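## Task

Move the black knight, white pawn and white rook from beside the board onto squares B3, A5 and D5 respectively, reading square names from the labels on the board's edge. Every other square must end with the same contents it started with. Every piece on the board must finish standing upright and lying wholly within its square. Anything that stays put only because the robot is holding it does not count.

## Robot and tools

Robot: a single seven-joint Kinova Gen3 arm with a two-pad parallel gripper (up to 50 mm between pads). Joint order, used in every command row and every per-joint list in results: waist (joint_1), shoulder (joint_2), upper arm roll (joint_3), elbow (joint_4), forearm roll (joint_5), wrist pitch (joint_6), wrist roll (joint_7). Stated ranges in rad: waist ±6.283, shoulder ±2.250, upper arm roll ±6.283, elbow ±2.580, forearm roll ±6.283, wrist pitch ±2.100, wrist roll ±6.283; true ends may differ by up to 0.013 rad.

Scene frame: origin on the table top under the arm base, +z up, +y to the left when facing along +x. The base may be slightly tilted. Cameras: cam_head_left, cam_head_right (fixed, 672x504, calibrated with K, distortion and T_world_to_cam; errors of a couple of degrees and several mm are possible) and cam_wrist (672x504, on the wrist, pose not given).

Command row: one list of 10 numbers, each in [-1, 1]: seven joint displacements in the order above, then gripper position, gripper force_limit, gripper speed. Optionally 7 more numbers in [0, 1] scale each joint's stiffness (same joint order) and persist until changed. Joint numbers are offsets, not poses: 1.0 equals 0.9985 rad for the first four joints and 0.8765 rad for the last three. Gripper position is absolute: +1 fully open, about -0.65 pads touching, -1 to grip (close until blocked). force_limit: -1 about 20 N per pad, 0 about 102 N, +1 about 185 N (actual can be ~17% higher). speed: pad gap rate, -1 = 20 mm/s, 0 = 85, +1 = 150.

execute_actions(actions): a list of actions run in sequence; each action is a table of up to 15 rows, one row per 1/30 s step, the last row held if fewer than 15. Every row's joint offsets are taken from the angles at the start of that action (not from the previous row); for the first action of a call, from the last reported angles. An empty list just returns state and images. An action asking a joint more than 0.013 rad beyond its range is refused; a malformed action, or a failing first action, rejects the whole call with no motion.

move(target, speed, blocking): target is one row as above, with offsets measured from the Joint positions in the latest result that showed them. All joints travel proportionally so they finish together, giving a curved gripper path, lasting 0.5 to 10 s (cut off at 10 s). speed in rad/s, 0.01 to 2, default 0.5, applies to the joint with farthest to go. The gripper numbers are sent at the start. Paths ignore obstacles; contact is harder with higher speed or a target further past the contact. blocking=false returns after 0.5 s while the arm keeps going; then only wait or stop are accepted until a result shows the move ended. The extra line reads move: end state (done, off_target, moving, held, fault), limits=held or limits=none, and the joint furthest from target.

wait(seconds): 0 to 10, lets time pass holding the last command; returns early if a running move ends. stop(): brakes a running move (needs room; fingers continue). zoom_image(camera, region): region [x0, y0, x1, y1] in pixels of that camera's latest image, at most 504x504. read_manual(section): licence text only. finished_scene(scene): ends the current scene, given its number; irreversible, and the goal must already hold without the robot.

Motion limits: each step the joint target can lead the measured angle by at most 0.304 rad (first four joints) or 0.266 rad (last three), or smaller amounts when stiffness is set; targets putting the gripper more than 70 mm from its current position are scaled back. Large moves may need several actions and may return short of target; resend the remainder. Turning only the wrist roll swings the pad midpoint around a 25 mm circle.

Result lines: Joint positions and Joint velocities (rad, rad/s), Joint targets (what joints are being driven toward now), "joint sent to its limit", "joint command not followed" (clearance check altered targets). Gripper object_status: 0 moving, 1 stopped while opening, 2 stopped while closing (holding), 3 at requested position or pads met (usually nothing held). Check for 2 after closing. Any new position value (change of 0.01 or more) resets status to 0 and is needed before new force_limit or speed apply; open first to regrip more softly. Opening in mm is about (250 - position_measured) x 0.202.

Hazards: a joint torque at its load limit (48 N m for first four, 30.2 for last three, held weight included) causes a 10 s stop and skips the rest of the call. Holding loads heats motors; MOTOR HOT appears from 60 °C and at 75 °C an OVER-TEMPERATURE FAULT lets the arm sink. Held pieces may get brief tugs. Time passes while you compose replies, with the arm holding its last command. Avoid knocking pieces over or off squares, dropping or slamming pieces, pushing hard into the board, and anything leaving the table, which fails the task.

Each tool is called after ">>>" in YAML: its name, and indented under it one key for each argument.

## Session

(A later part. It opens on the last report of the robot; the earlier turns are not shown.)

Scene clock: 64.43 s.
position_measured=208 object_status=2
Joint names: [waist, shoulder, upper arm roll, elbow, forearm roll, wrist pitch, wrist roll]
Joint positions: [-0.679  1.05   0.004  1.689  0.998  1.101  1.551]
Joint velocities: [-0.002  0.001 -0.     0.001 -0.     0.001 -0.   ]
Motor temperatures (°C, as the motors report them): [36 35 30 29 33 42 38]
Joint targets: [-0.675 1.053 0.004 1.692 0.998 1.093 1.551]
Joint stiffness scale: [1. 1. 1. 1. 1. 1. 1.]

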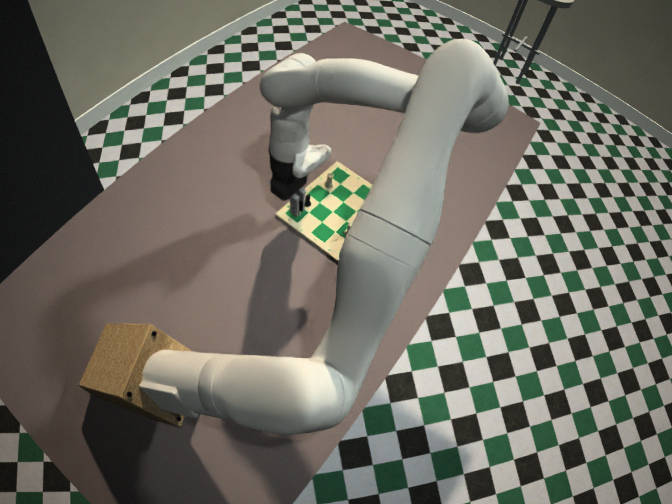

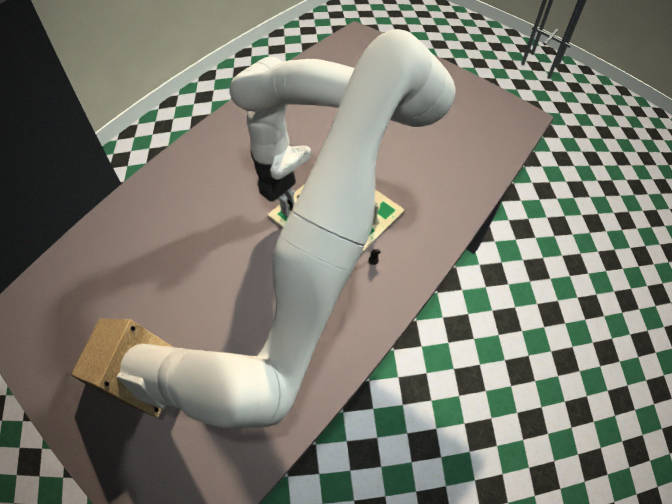

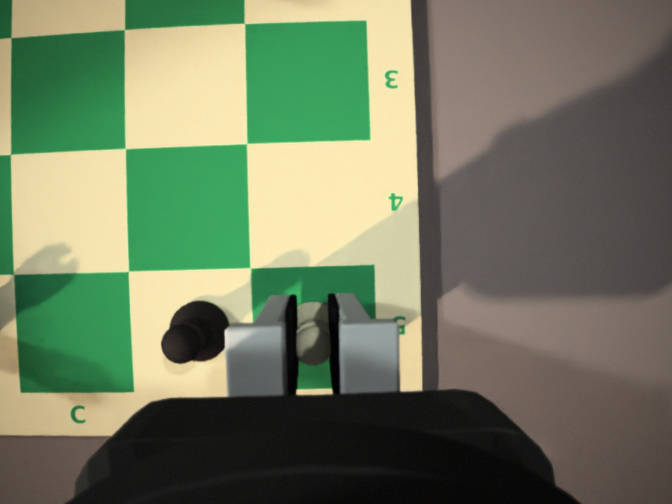

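>>> execute_actions:
  actions:
    - [[0,0,0,0,0,0,0,0.08,-0.3,0.5],[0,0,0,0,0,0,0,0.08,-0.3,0.5],[0,0,0,0,0,0,0,0.08,-0.3,0.5],[0,0,0,0,0,0,0,0.08,-0.3,0.5],[0,0,0,0,0,0,0,0.08,-0.3,0.5],[-0.003,-0.002,0,-0.002,-0.004,0.004,0,0.08,-0.3,0.5],[-0.007,-0.005,0,-0.004,-0.011,0.009,0,0.08,-0.3,0.5],[-0.012,-0.009,0,-0.007,-0.018,0.016,0,0.08,-0.3,0.5],[-0.018,-0.013,0,-0.0105,-0.027,0.024,0,0.08,-0.3,0.5],[-0.024,-0.017,0,-0.014,-0.036,0.032,0,0.08,-0.3,0.5],[-0.03,-0.0215,0,-0.0175,-0.045,0.04,0,0.08,-0.3,0.5],[-0.036,-0.026,0,-0.021,-0.054,0.048,0,0.08,-0.3,0.5],[-0.041,-0.029,0,-0.024,-0.062,0.055,0,0.08,-0.3,0.5],[-0.044,-0.032,0,-0.026,-0.067,0.059,0,0.08,-0.3,0.5],[-0.046,-0.033,0,-0.027,-0.07,0.061,0,0.08,-0.3,0.5]]

>>> zoom_image:
  camera: "cam_head_right"
  region: [345,225,405,285]

Scene clock: 68.90 s.
position_measured=140 object_status=3
Joint names: [waist, shoulder, upper arm roll, elbow, forearm roll, wrist pitch, wrist roll]
Joint positions: [-0.708  1.029  0.004  1.67   0.95   1.14   1.551]
Joint velocities: [-0.115 -0.086  0.    -0.069 -0.134  0.113 -0.   ]
Motor temperatures (°C, as the motors report them): [36 35 30 29 33 42 38]
Joint targets: [-0.725 1.017 0.004 1.662 0.936 1.154 1.551]
Joint stiffness scale: [1. 1. 1. 1. 1. 1. 1.]

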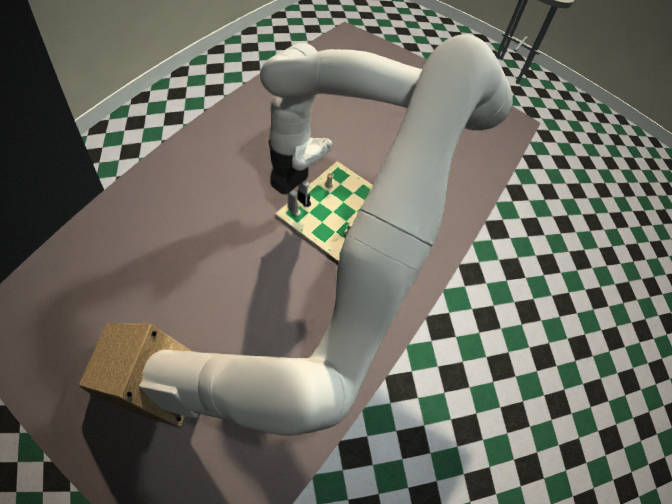

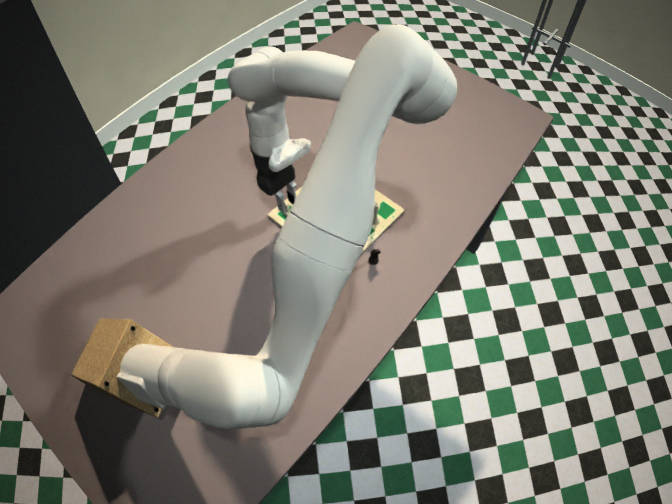

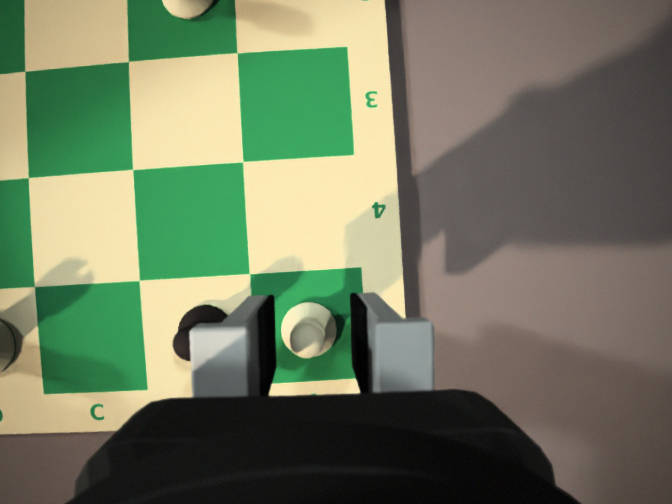

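Region (345, 225, 405, 285) of cam_head_right's 672x504 image, scaled by 8.400, with more detail than that image has.

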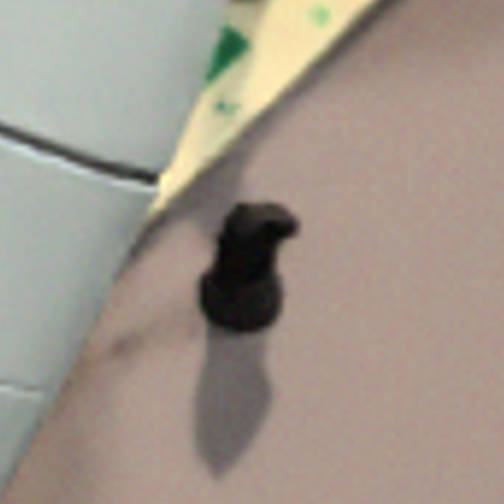

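>>> move:
  target: [0.1942,-0.5118,0,0.3177,0.1004,0.0339,0.964,0.5,-0.3,0]
  speed: 0.8

Scene clock: 72.90 s.
position_measured=78 object_status=3
Joint names: [waist, shoulder, upper arm roll, elbow, forearm roll, wrist pitch, wrist roll]
Joint positions: [-0.517  0.521  0.004  1.984  1.031  1.164  2.387]
Joint velocities: [ 0.001 -0.002  0.     0.001 -0.     0.001 -0.001]
Motor temperatures (°C, as the motors report them): [36 35 30 29 33 42 38]
Joint targets: [-0.514 0.518 0.004 1.987 1.038 1.170 2.396]
Joint stiffness scale: [1. 1. 1. 1. 1. 1. 1.]
move: done; limits=none; farthest joint: the wrist roll, 0.009 radians from its target (0.845 radians at the start)

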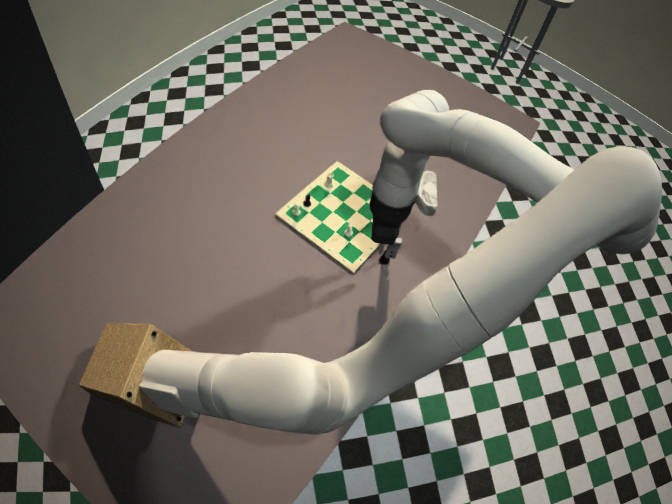

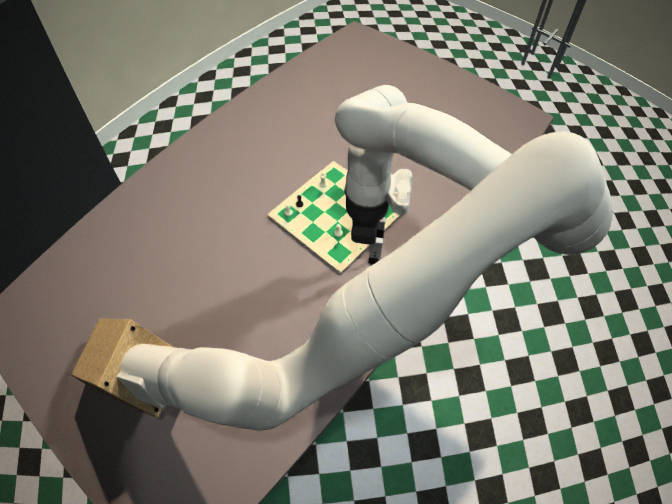

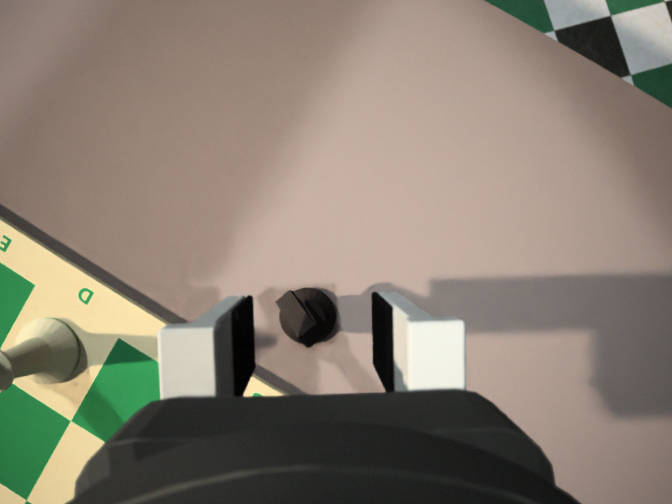

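>>> zoom_image:
  camera: "cam_wrist"
  region: [250,260,380,380]

Region (250, 260, 380, 380) of cam_wrist's 672x504 image, scaled by 3.877; it fills the top 465 rows of this view, and the rest is white.

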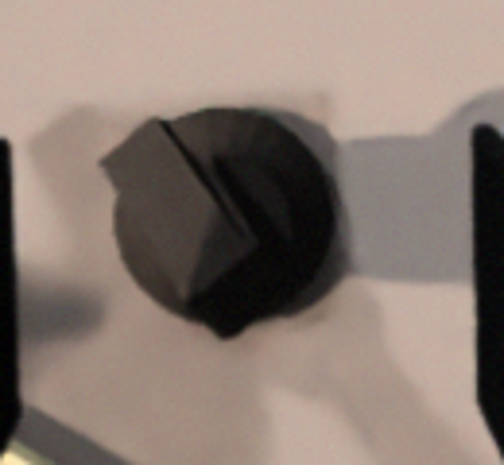

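>>> move:
  target: [0.0892,0.0337,0,0.0759,0.129,-0.1123,0.599,0.5,-0.3,0]
  speed: 0.7

Scene clock: 77.77 s.
position_measured=78 object_status=3
Joint names: [waist, shoulder, upper arm roll, elbow, forearm roll, wrist pitch, wrist roll]
Joint positions: [-0.432  0.552  0.004  2.057  1.138  1.073  2.902]
Joint velocities: [ 0.003  0.001  0.     0.    -0.    -0.001 -0.001]
Motor temperatures (°C, as the motors report them): [36 35 30 29 33 42 38]
Joint targets: [-0.428 0.554 0.004 2.060 1.145 1.065 2.912]
Joint stiffness scale: [1. 1. 1. 1. 1. 1. 1.]
move: done; limits=none; farthest joint: the wrist roll, 0.010 radians from its target (0.525 radians at the start)

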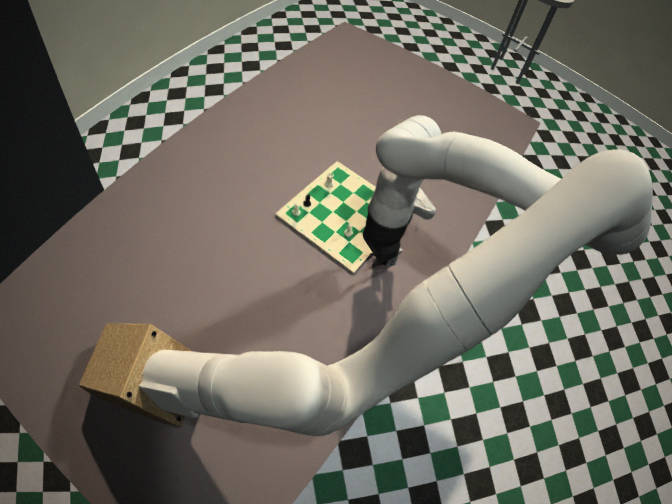

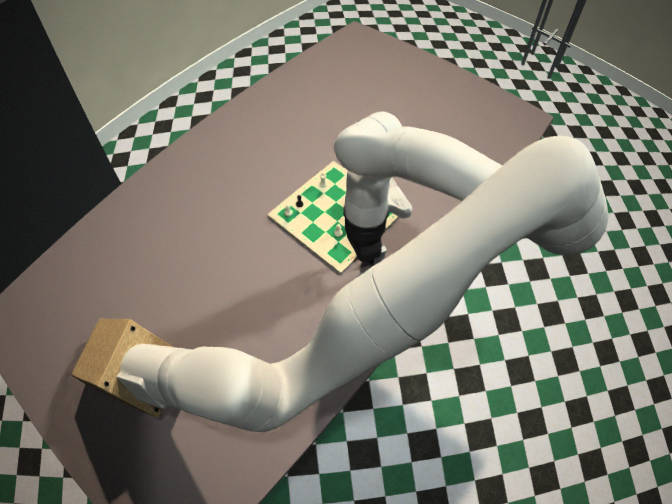

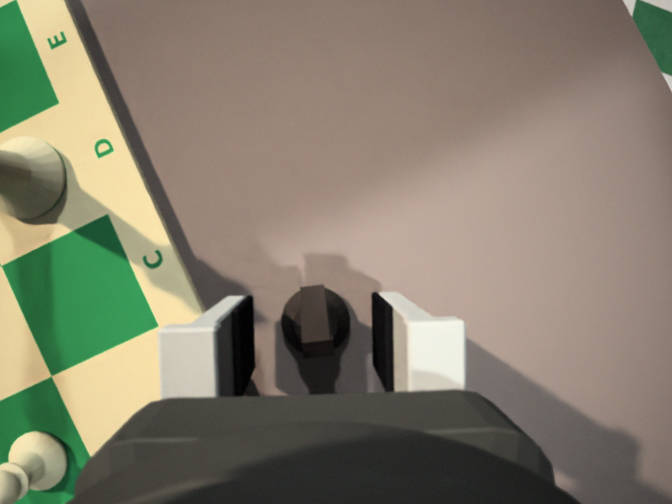

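>>> execute_actions:
  actions:
    - [[0,0,0,0,0,0,0,-1,-0.3,0.3]]
    - [[-0.003,-0.002,0,-0.001,-0.004,0.003,0,-1,-0.3,0.3],[-0.007,-0.0045,0,-0.003,-0.01,0.008,0,-1,-0.3,0.3],[-0.013,-0.008,0,-0.006,-0.018,0.015,0,-1,-0.3,0.3],[-0.02,-0.012,0,-0.009,-0.027,0.023,0,-1,-0.3,0.3],[-0.028,-0.017,0,-0.012,-0.038,0.032,0,-1,-0.3,0.3],[-0.037,-0.023,0,-0.016,-0.05,0.042,0,-1,-0.3,0.3],[-0.046,-0.028,0,-0.02,-0.063,0.053,0,-1,-0.3,0.3],[-0.055,-0.034,0,-0.024,-0.075,0.063,0,-1,-0.3,0.3],[-0.064,-0.039,0,-0.028,-0.087,0.073,0,-1,-0.3,0.3],[-0.072,-0.044,0,-0.032,-0.098,0.083,0,-1,-0.3,0.3],[-0.079,-0.049,0,-0.035,-0.108,0.091,0,-1,-0.3,0.3],[-0.085,-0.052,0,-0.037,-0.116,0.098,0,-1,-0.3,0.3],[-0.089,-0.055,0,-0.039,-0.121,0.102,0,-1,-0.3,0.3],[-0.092,-0.0567,0,-0.0404,-0.1254,0.1056,0,-1,-0.3,0.3]]

Scene clock: 81.73 s.
position_measured=214 object_status=2
Joint names: [waist, shoulder, upper arm roll, elbow, forearm roll, wrist pitch, wrist roll]
Joint positions: [-0.506  0.506  0.004  2.023  1.039  1.153  2.902]
Joint velocities: [-0.127 -0.079 -0.    -0.047 -0.089  0.081  0.001]
Motor temperatures (°C, as the motors report them): [36 35 30 29 33 42 38]
Joint targets: [-0.523 0.495 0.004 2.016 1.028 1.165 2.902]
Joint stiffness scale: [1. 1. 1. 1. 1. 1. 1.]

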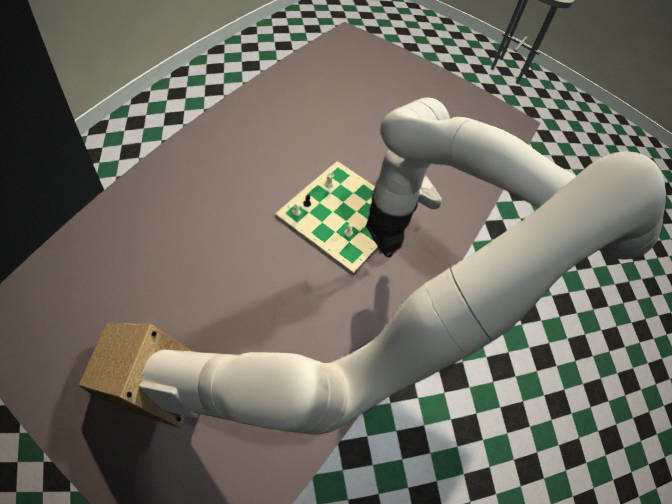

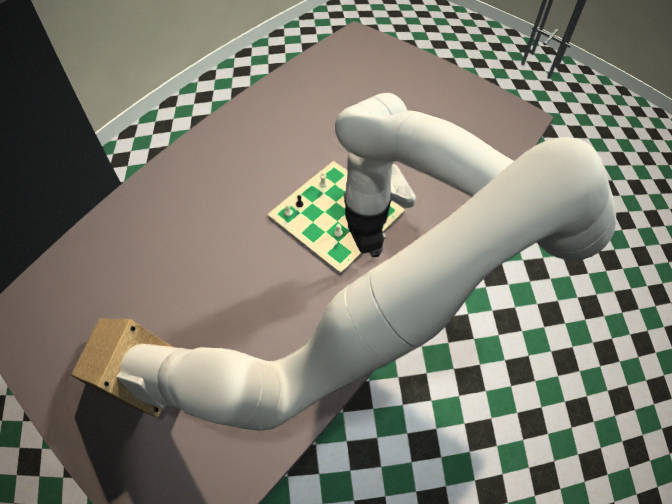

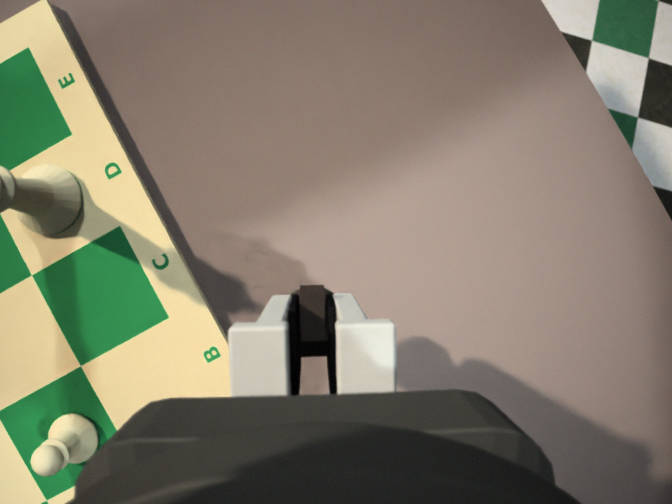

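>>> move:
  target: [-0.1557,0.3264,0,-0.2296,-0.0817,0.0184,-0.4917,-1,-0.3,0.3]
  speed: 0.6

Scene clock: 87.33 s.
position_measured=214 object_status=2
Joint names: [waist, shoulder, upper arm roll, elbow, forearm roll, wrist pitch, wrist roll]
Joint positions: [-0.658  0.83   0.004  1.797  0.974  1.162  2.481]
Joint velocities: [-0.002  0.002  0.     0.     0.    -0.001 -0.   ]
Motor temperatures (°C, as the motors report them): [36 35 30 29 33 42 38]
Joint targets: [-0.661 0.832 0.004 1.793 0.967 1.170 2.471]
Joint stiffness scale: [1. 1. 1. 1. 1. 1. 1.]
move: done; limits=none; farthest joint: the wrist roll, 0.010 radians from its target (0.431 radians at the start)

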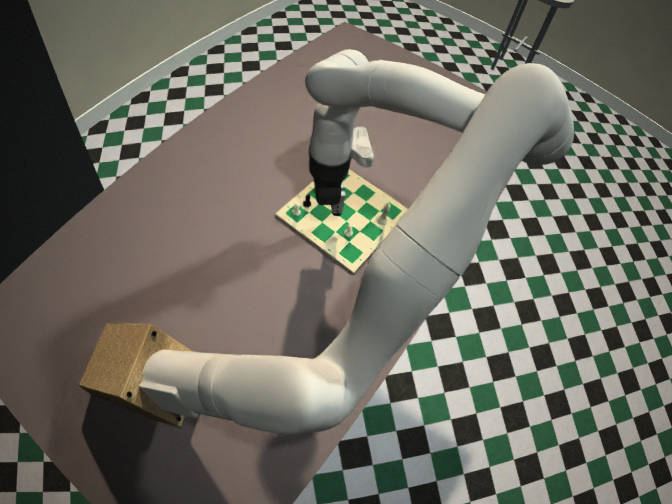

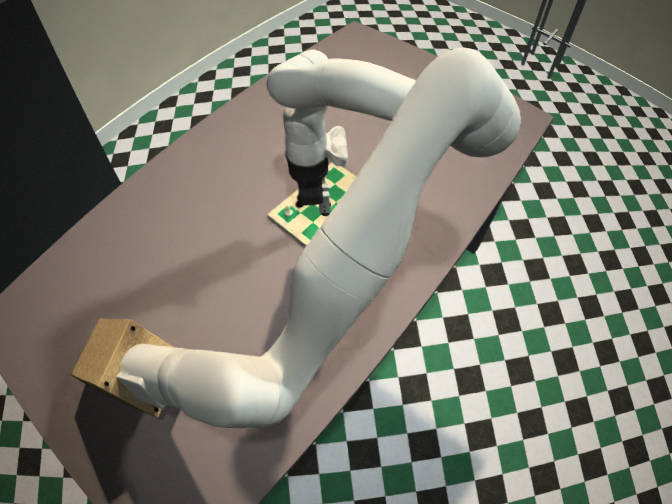

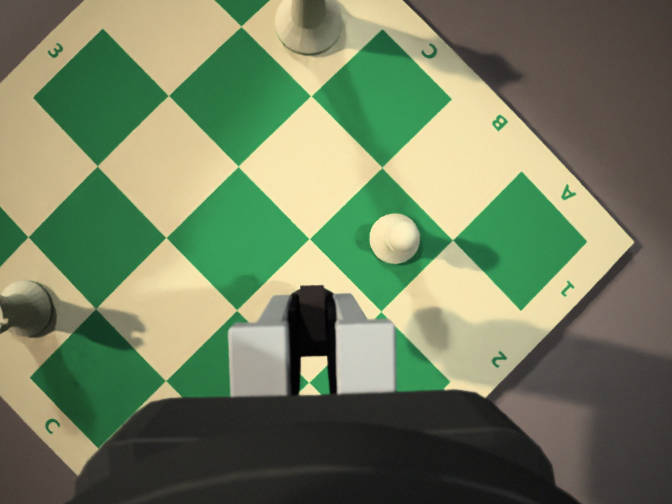

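>>> move:
  target: [0.0604,0.041,0,0.032,0.0902,-0.0753,0,-1,-0.3,0.3]
  speed: 0.2

Scene clock: 89.80 s.
position_measured=214 object_status=2
Joint names: [waist, shoulder, upper arm roll, elbow, forearm roll, wrist pitch, wrist roll]
Joint positions: [-0.601  0.868  0.004  1.825  1.046  1.103  2.481]
Joint velocities: [ 0.004  0.002 -0.    -0.     0.     0.    -0.   ]
Motor temperatures (°C, as the motors report them): [36 35 30 29 33 42 38]
Joint targets: [-0.598 0.871 0.004 1.828 1.053 1.096 2.481]
Joint stiffness scale: [1. 1. 1. 1. 1. 1. 1.]
move: done; limits=none; farthest joint: the forearm roll, 0.007 radians from its target (0.079 radians at the start)

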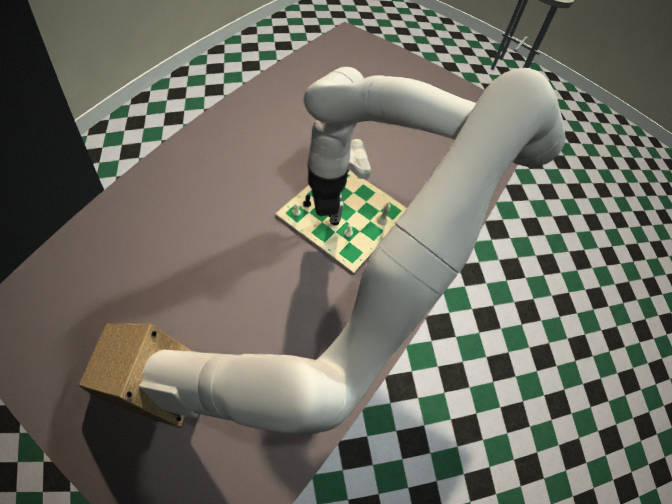

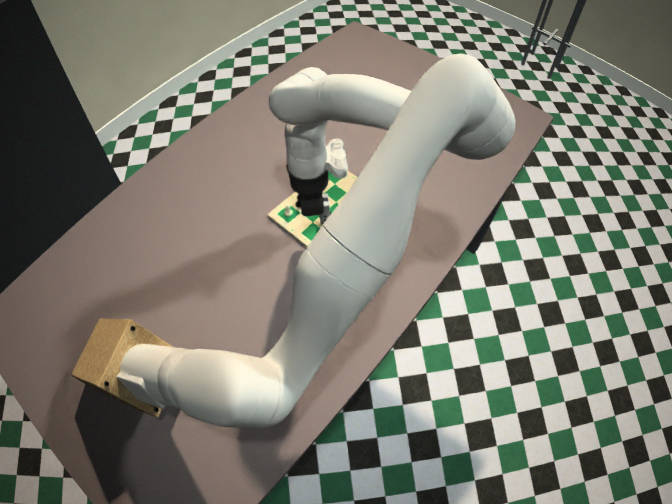

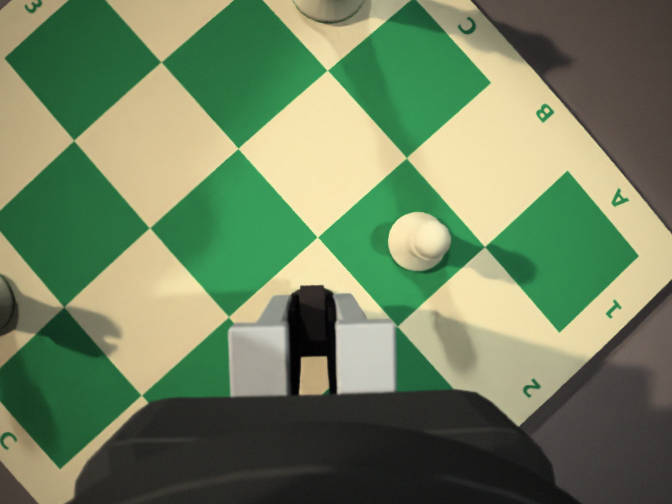

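>>> execute_actions:
  actions:
    - [[0.0035,0.003,0,0.003,0.008,-0.008,0,-1,-0.3,0.3],[0.004,0.0034,0,0.0033,0.009,-0.0088,0,-1,-0.3,0.3],[0.0046,0.0038,0,0.0037,0.01,-0.0096,0,-1,-0.3,0.3],[0.0053,0.0042,0,0.004,0.011,-0.0104,0,-1,-0.3,0.3],[0.006,0.0046,0,0.0044,0.012,-0.0112,0,-1,-0.3,0.3],[0.0067,0.005,0,0.0047,0.013,-0.012,0,-1,-0.3,0.3],[0.0074,0.0055,0,0.0051,0.014,-0.013,0,-1,-0.3,0.3],[0.008,0.0059,0,0.0055,0.015,-0.0138,0,-1,-0.3,0.3],[0.0086,0.0063,0,0.0058,0.016,-0.0145,0,-1,-0.3,0.3]]

Scene clock: 92.30 s.
position_measured=214 object_status=2
Joint names: [waist, shoulder, upper arm roll, elbow, forearm roll, wrist pitch, wrist roll]
Joint positions: [-0.598  0.871  0.004  1.827  1.052  1.099  2.481]
Joint velocities: [-0.    -0.001  0.    -0.001 -0.    -0.001  0.   ]
Motor temperatures (°C, as the motors report them): [36 35 30 29 33 42 38]
Joint targets: [-0.593 0.875 0.004 1.831 1.060 1.091 2.481]
Joint stiffness scale: [1. 1. 1. 1. 1. 1. 1.]

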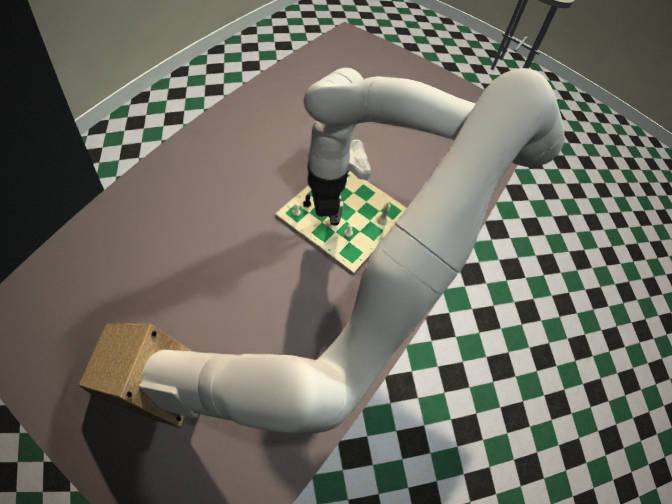

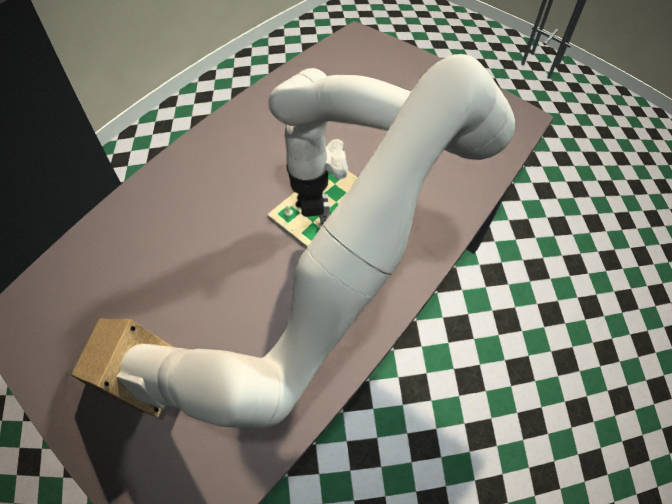

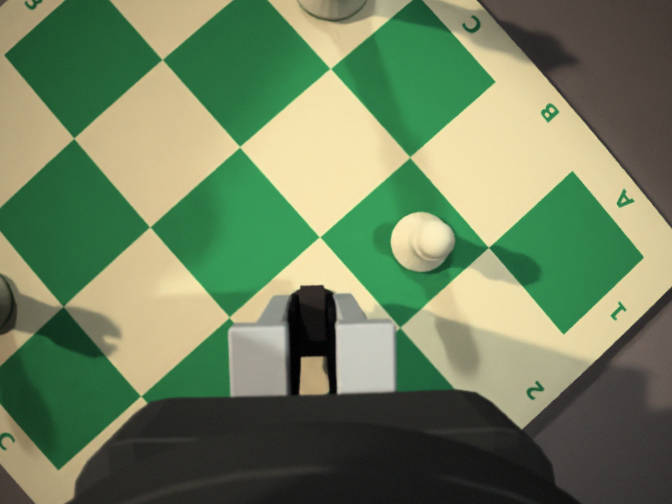

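Contact reached. Release and lift.

>>> execute_actions:
  actions:
    - [[0,0,0,0,0,0,0,-1,-0.3,0.3],[0,0,0,0,0,0,0,0.1,-0.3,0.5],[0,0,0,0,0,0,0,0.1,-0.3,0.5],[0,0,0,0,0,0,0,0.1,-0.3,0.5],[0,0,0,0,0,0,0,0.1,-0.3,0.5],[0,0,0,0,0,0,0,0.1,-0.3,0.5],[-0.003,-0.002,0,-0.002,-0.005,0.004,0,0.1,-0.3,0.5],[-0.008,-0.0055,0,-0.0045,-0.013,0.011,0,0.1,-0.3,0.5],[-0.015,-0.01,0,-0.008,-0.023,0.019,0,0.1,-0.3,0.5],[-0.023,-0.016,0,-0.012,-0.034,0.029,0,0.1,-0.3,0.5],[-0.032,-0.022,0,-0.017,-0.047,0.04,0,0.1,-0.3,0.5],[-0.041,-0.028,0,-0.022,-0.06,0.051,0,0.1,-0.3,0.5],[-0.049,-0.033,0,-0.026,-0.072,0.061,0,0.1,-0.3,0.5],[-0.056,-0.038,0,-0.03,-0.083,0.07,0,0.1,-0.3,0.5],[-0.0604,-0.041,0,-0.032,-0.09,0.0753,0,0.1,-0.3,0.5]]

>>> wait:
  seconds: 0.5

Scene clock: 94.50 s.
position_measured=138 object_status=3
Joint names: [waist, shoulder, upper arm roll, elbow, forearm roll, wrist pitch, wrist roll]
Joint positions: [-0.633  0.847  0.004  1.807  0.994  1.146  2.481]
Joint velocities: [-0.188 -0.127  0.    -0.105 -0.256  0.209  0.   ]
Motor temperatures (°C, as the motors report them): [36 35 30 29 33 42 38]
Joint targets: [-0.658 0.830 0.004 1.795 0.973 1.165 2.481]
Joint stiffness scale: [1. 1. 1. 1. 1. 1. 1.]

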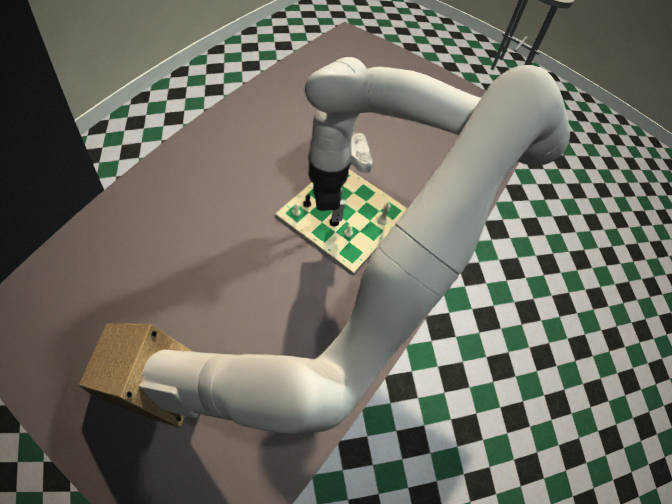

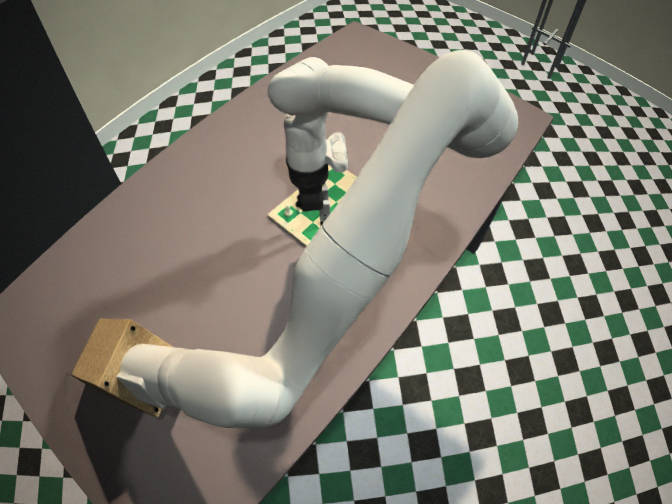

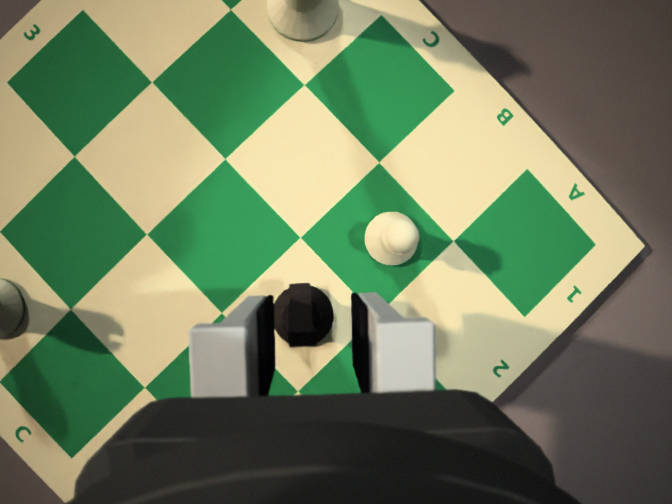

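Scene clock: 95.00 s.
position_measured=138 object_status=3
Joint names: [waist, shoulder, upper arm roll, elbow, forearm roll, wrist pitch, wrist roll]
Joint positions: [-0.655  0.833  0.004  1.798  0.98   1.158  2.481]
Joint velocities: [-0.002 -0.002  0.    -0.002  0.     0.001  0.001]
Motor temperatures (°C, as the motors report them): [36 35 30 29 33 42 38]
Joint targets: [-0.658 0.830 0.004 1.795 0.973 1.165 2.481]
Joint stiffness scale: [1. 1. 1. 1. 1. 1. 1.]
wait: 0.50 s; at rest by 0.43 s

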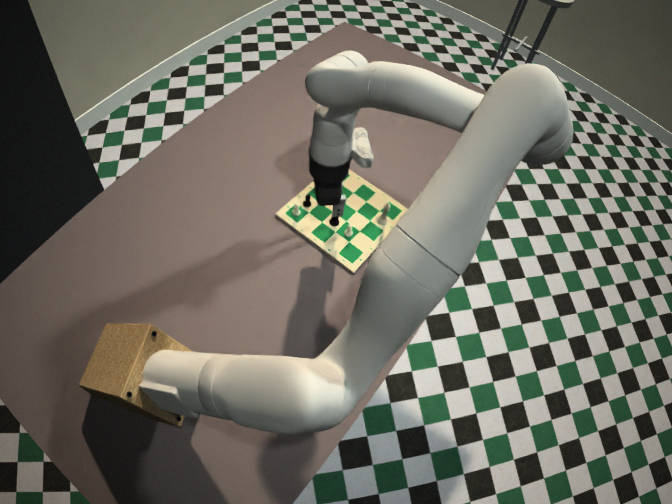

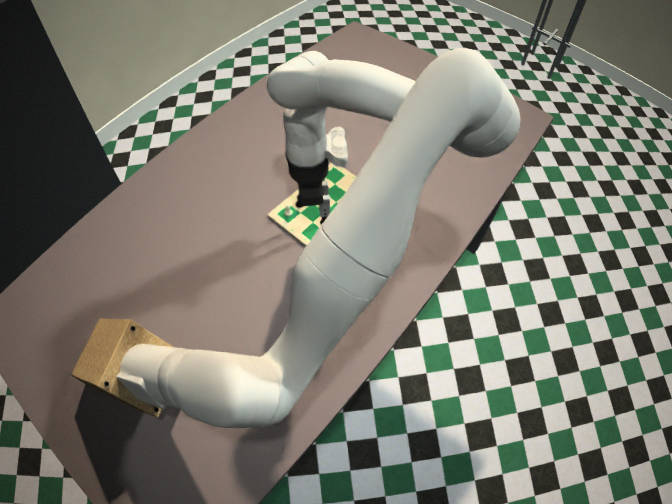

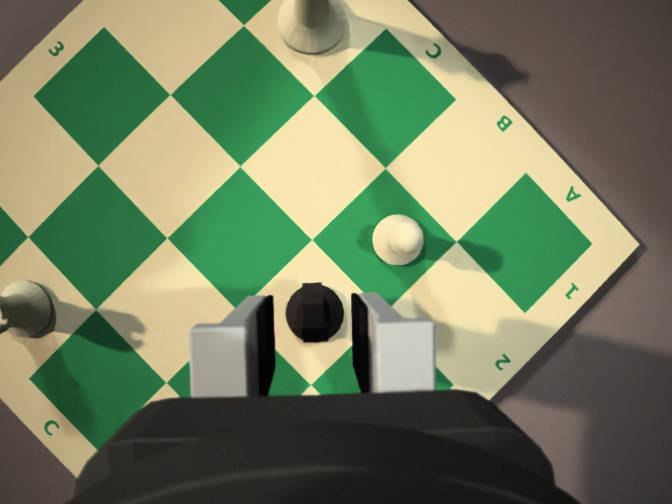

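>>> finished_scene:
  scene: 2

The scene is finished: the task was done.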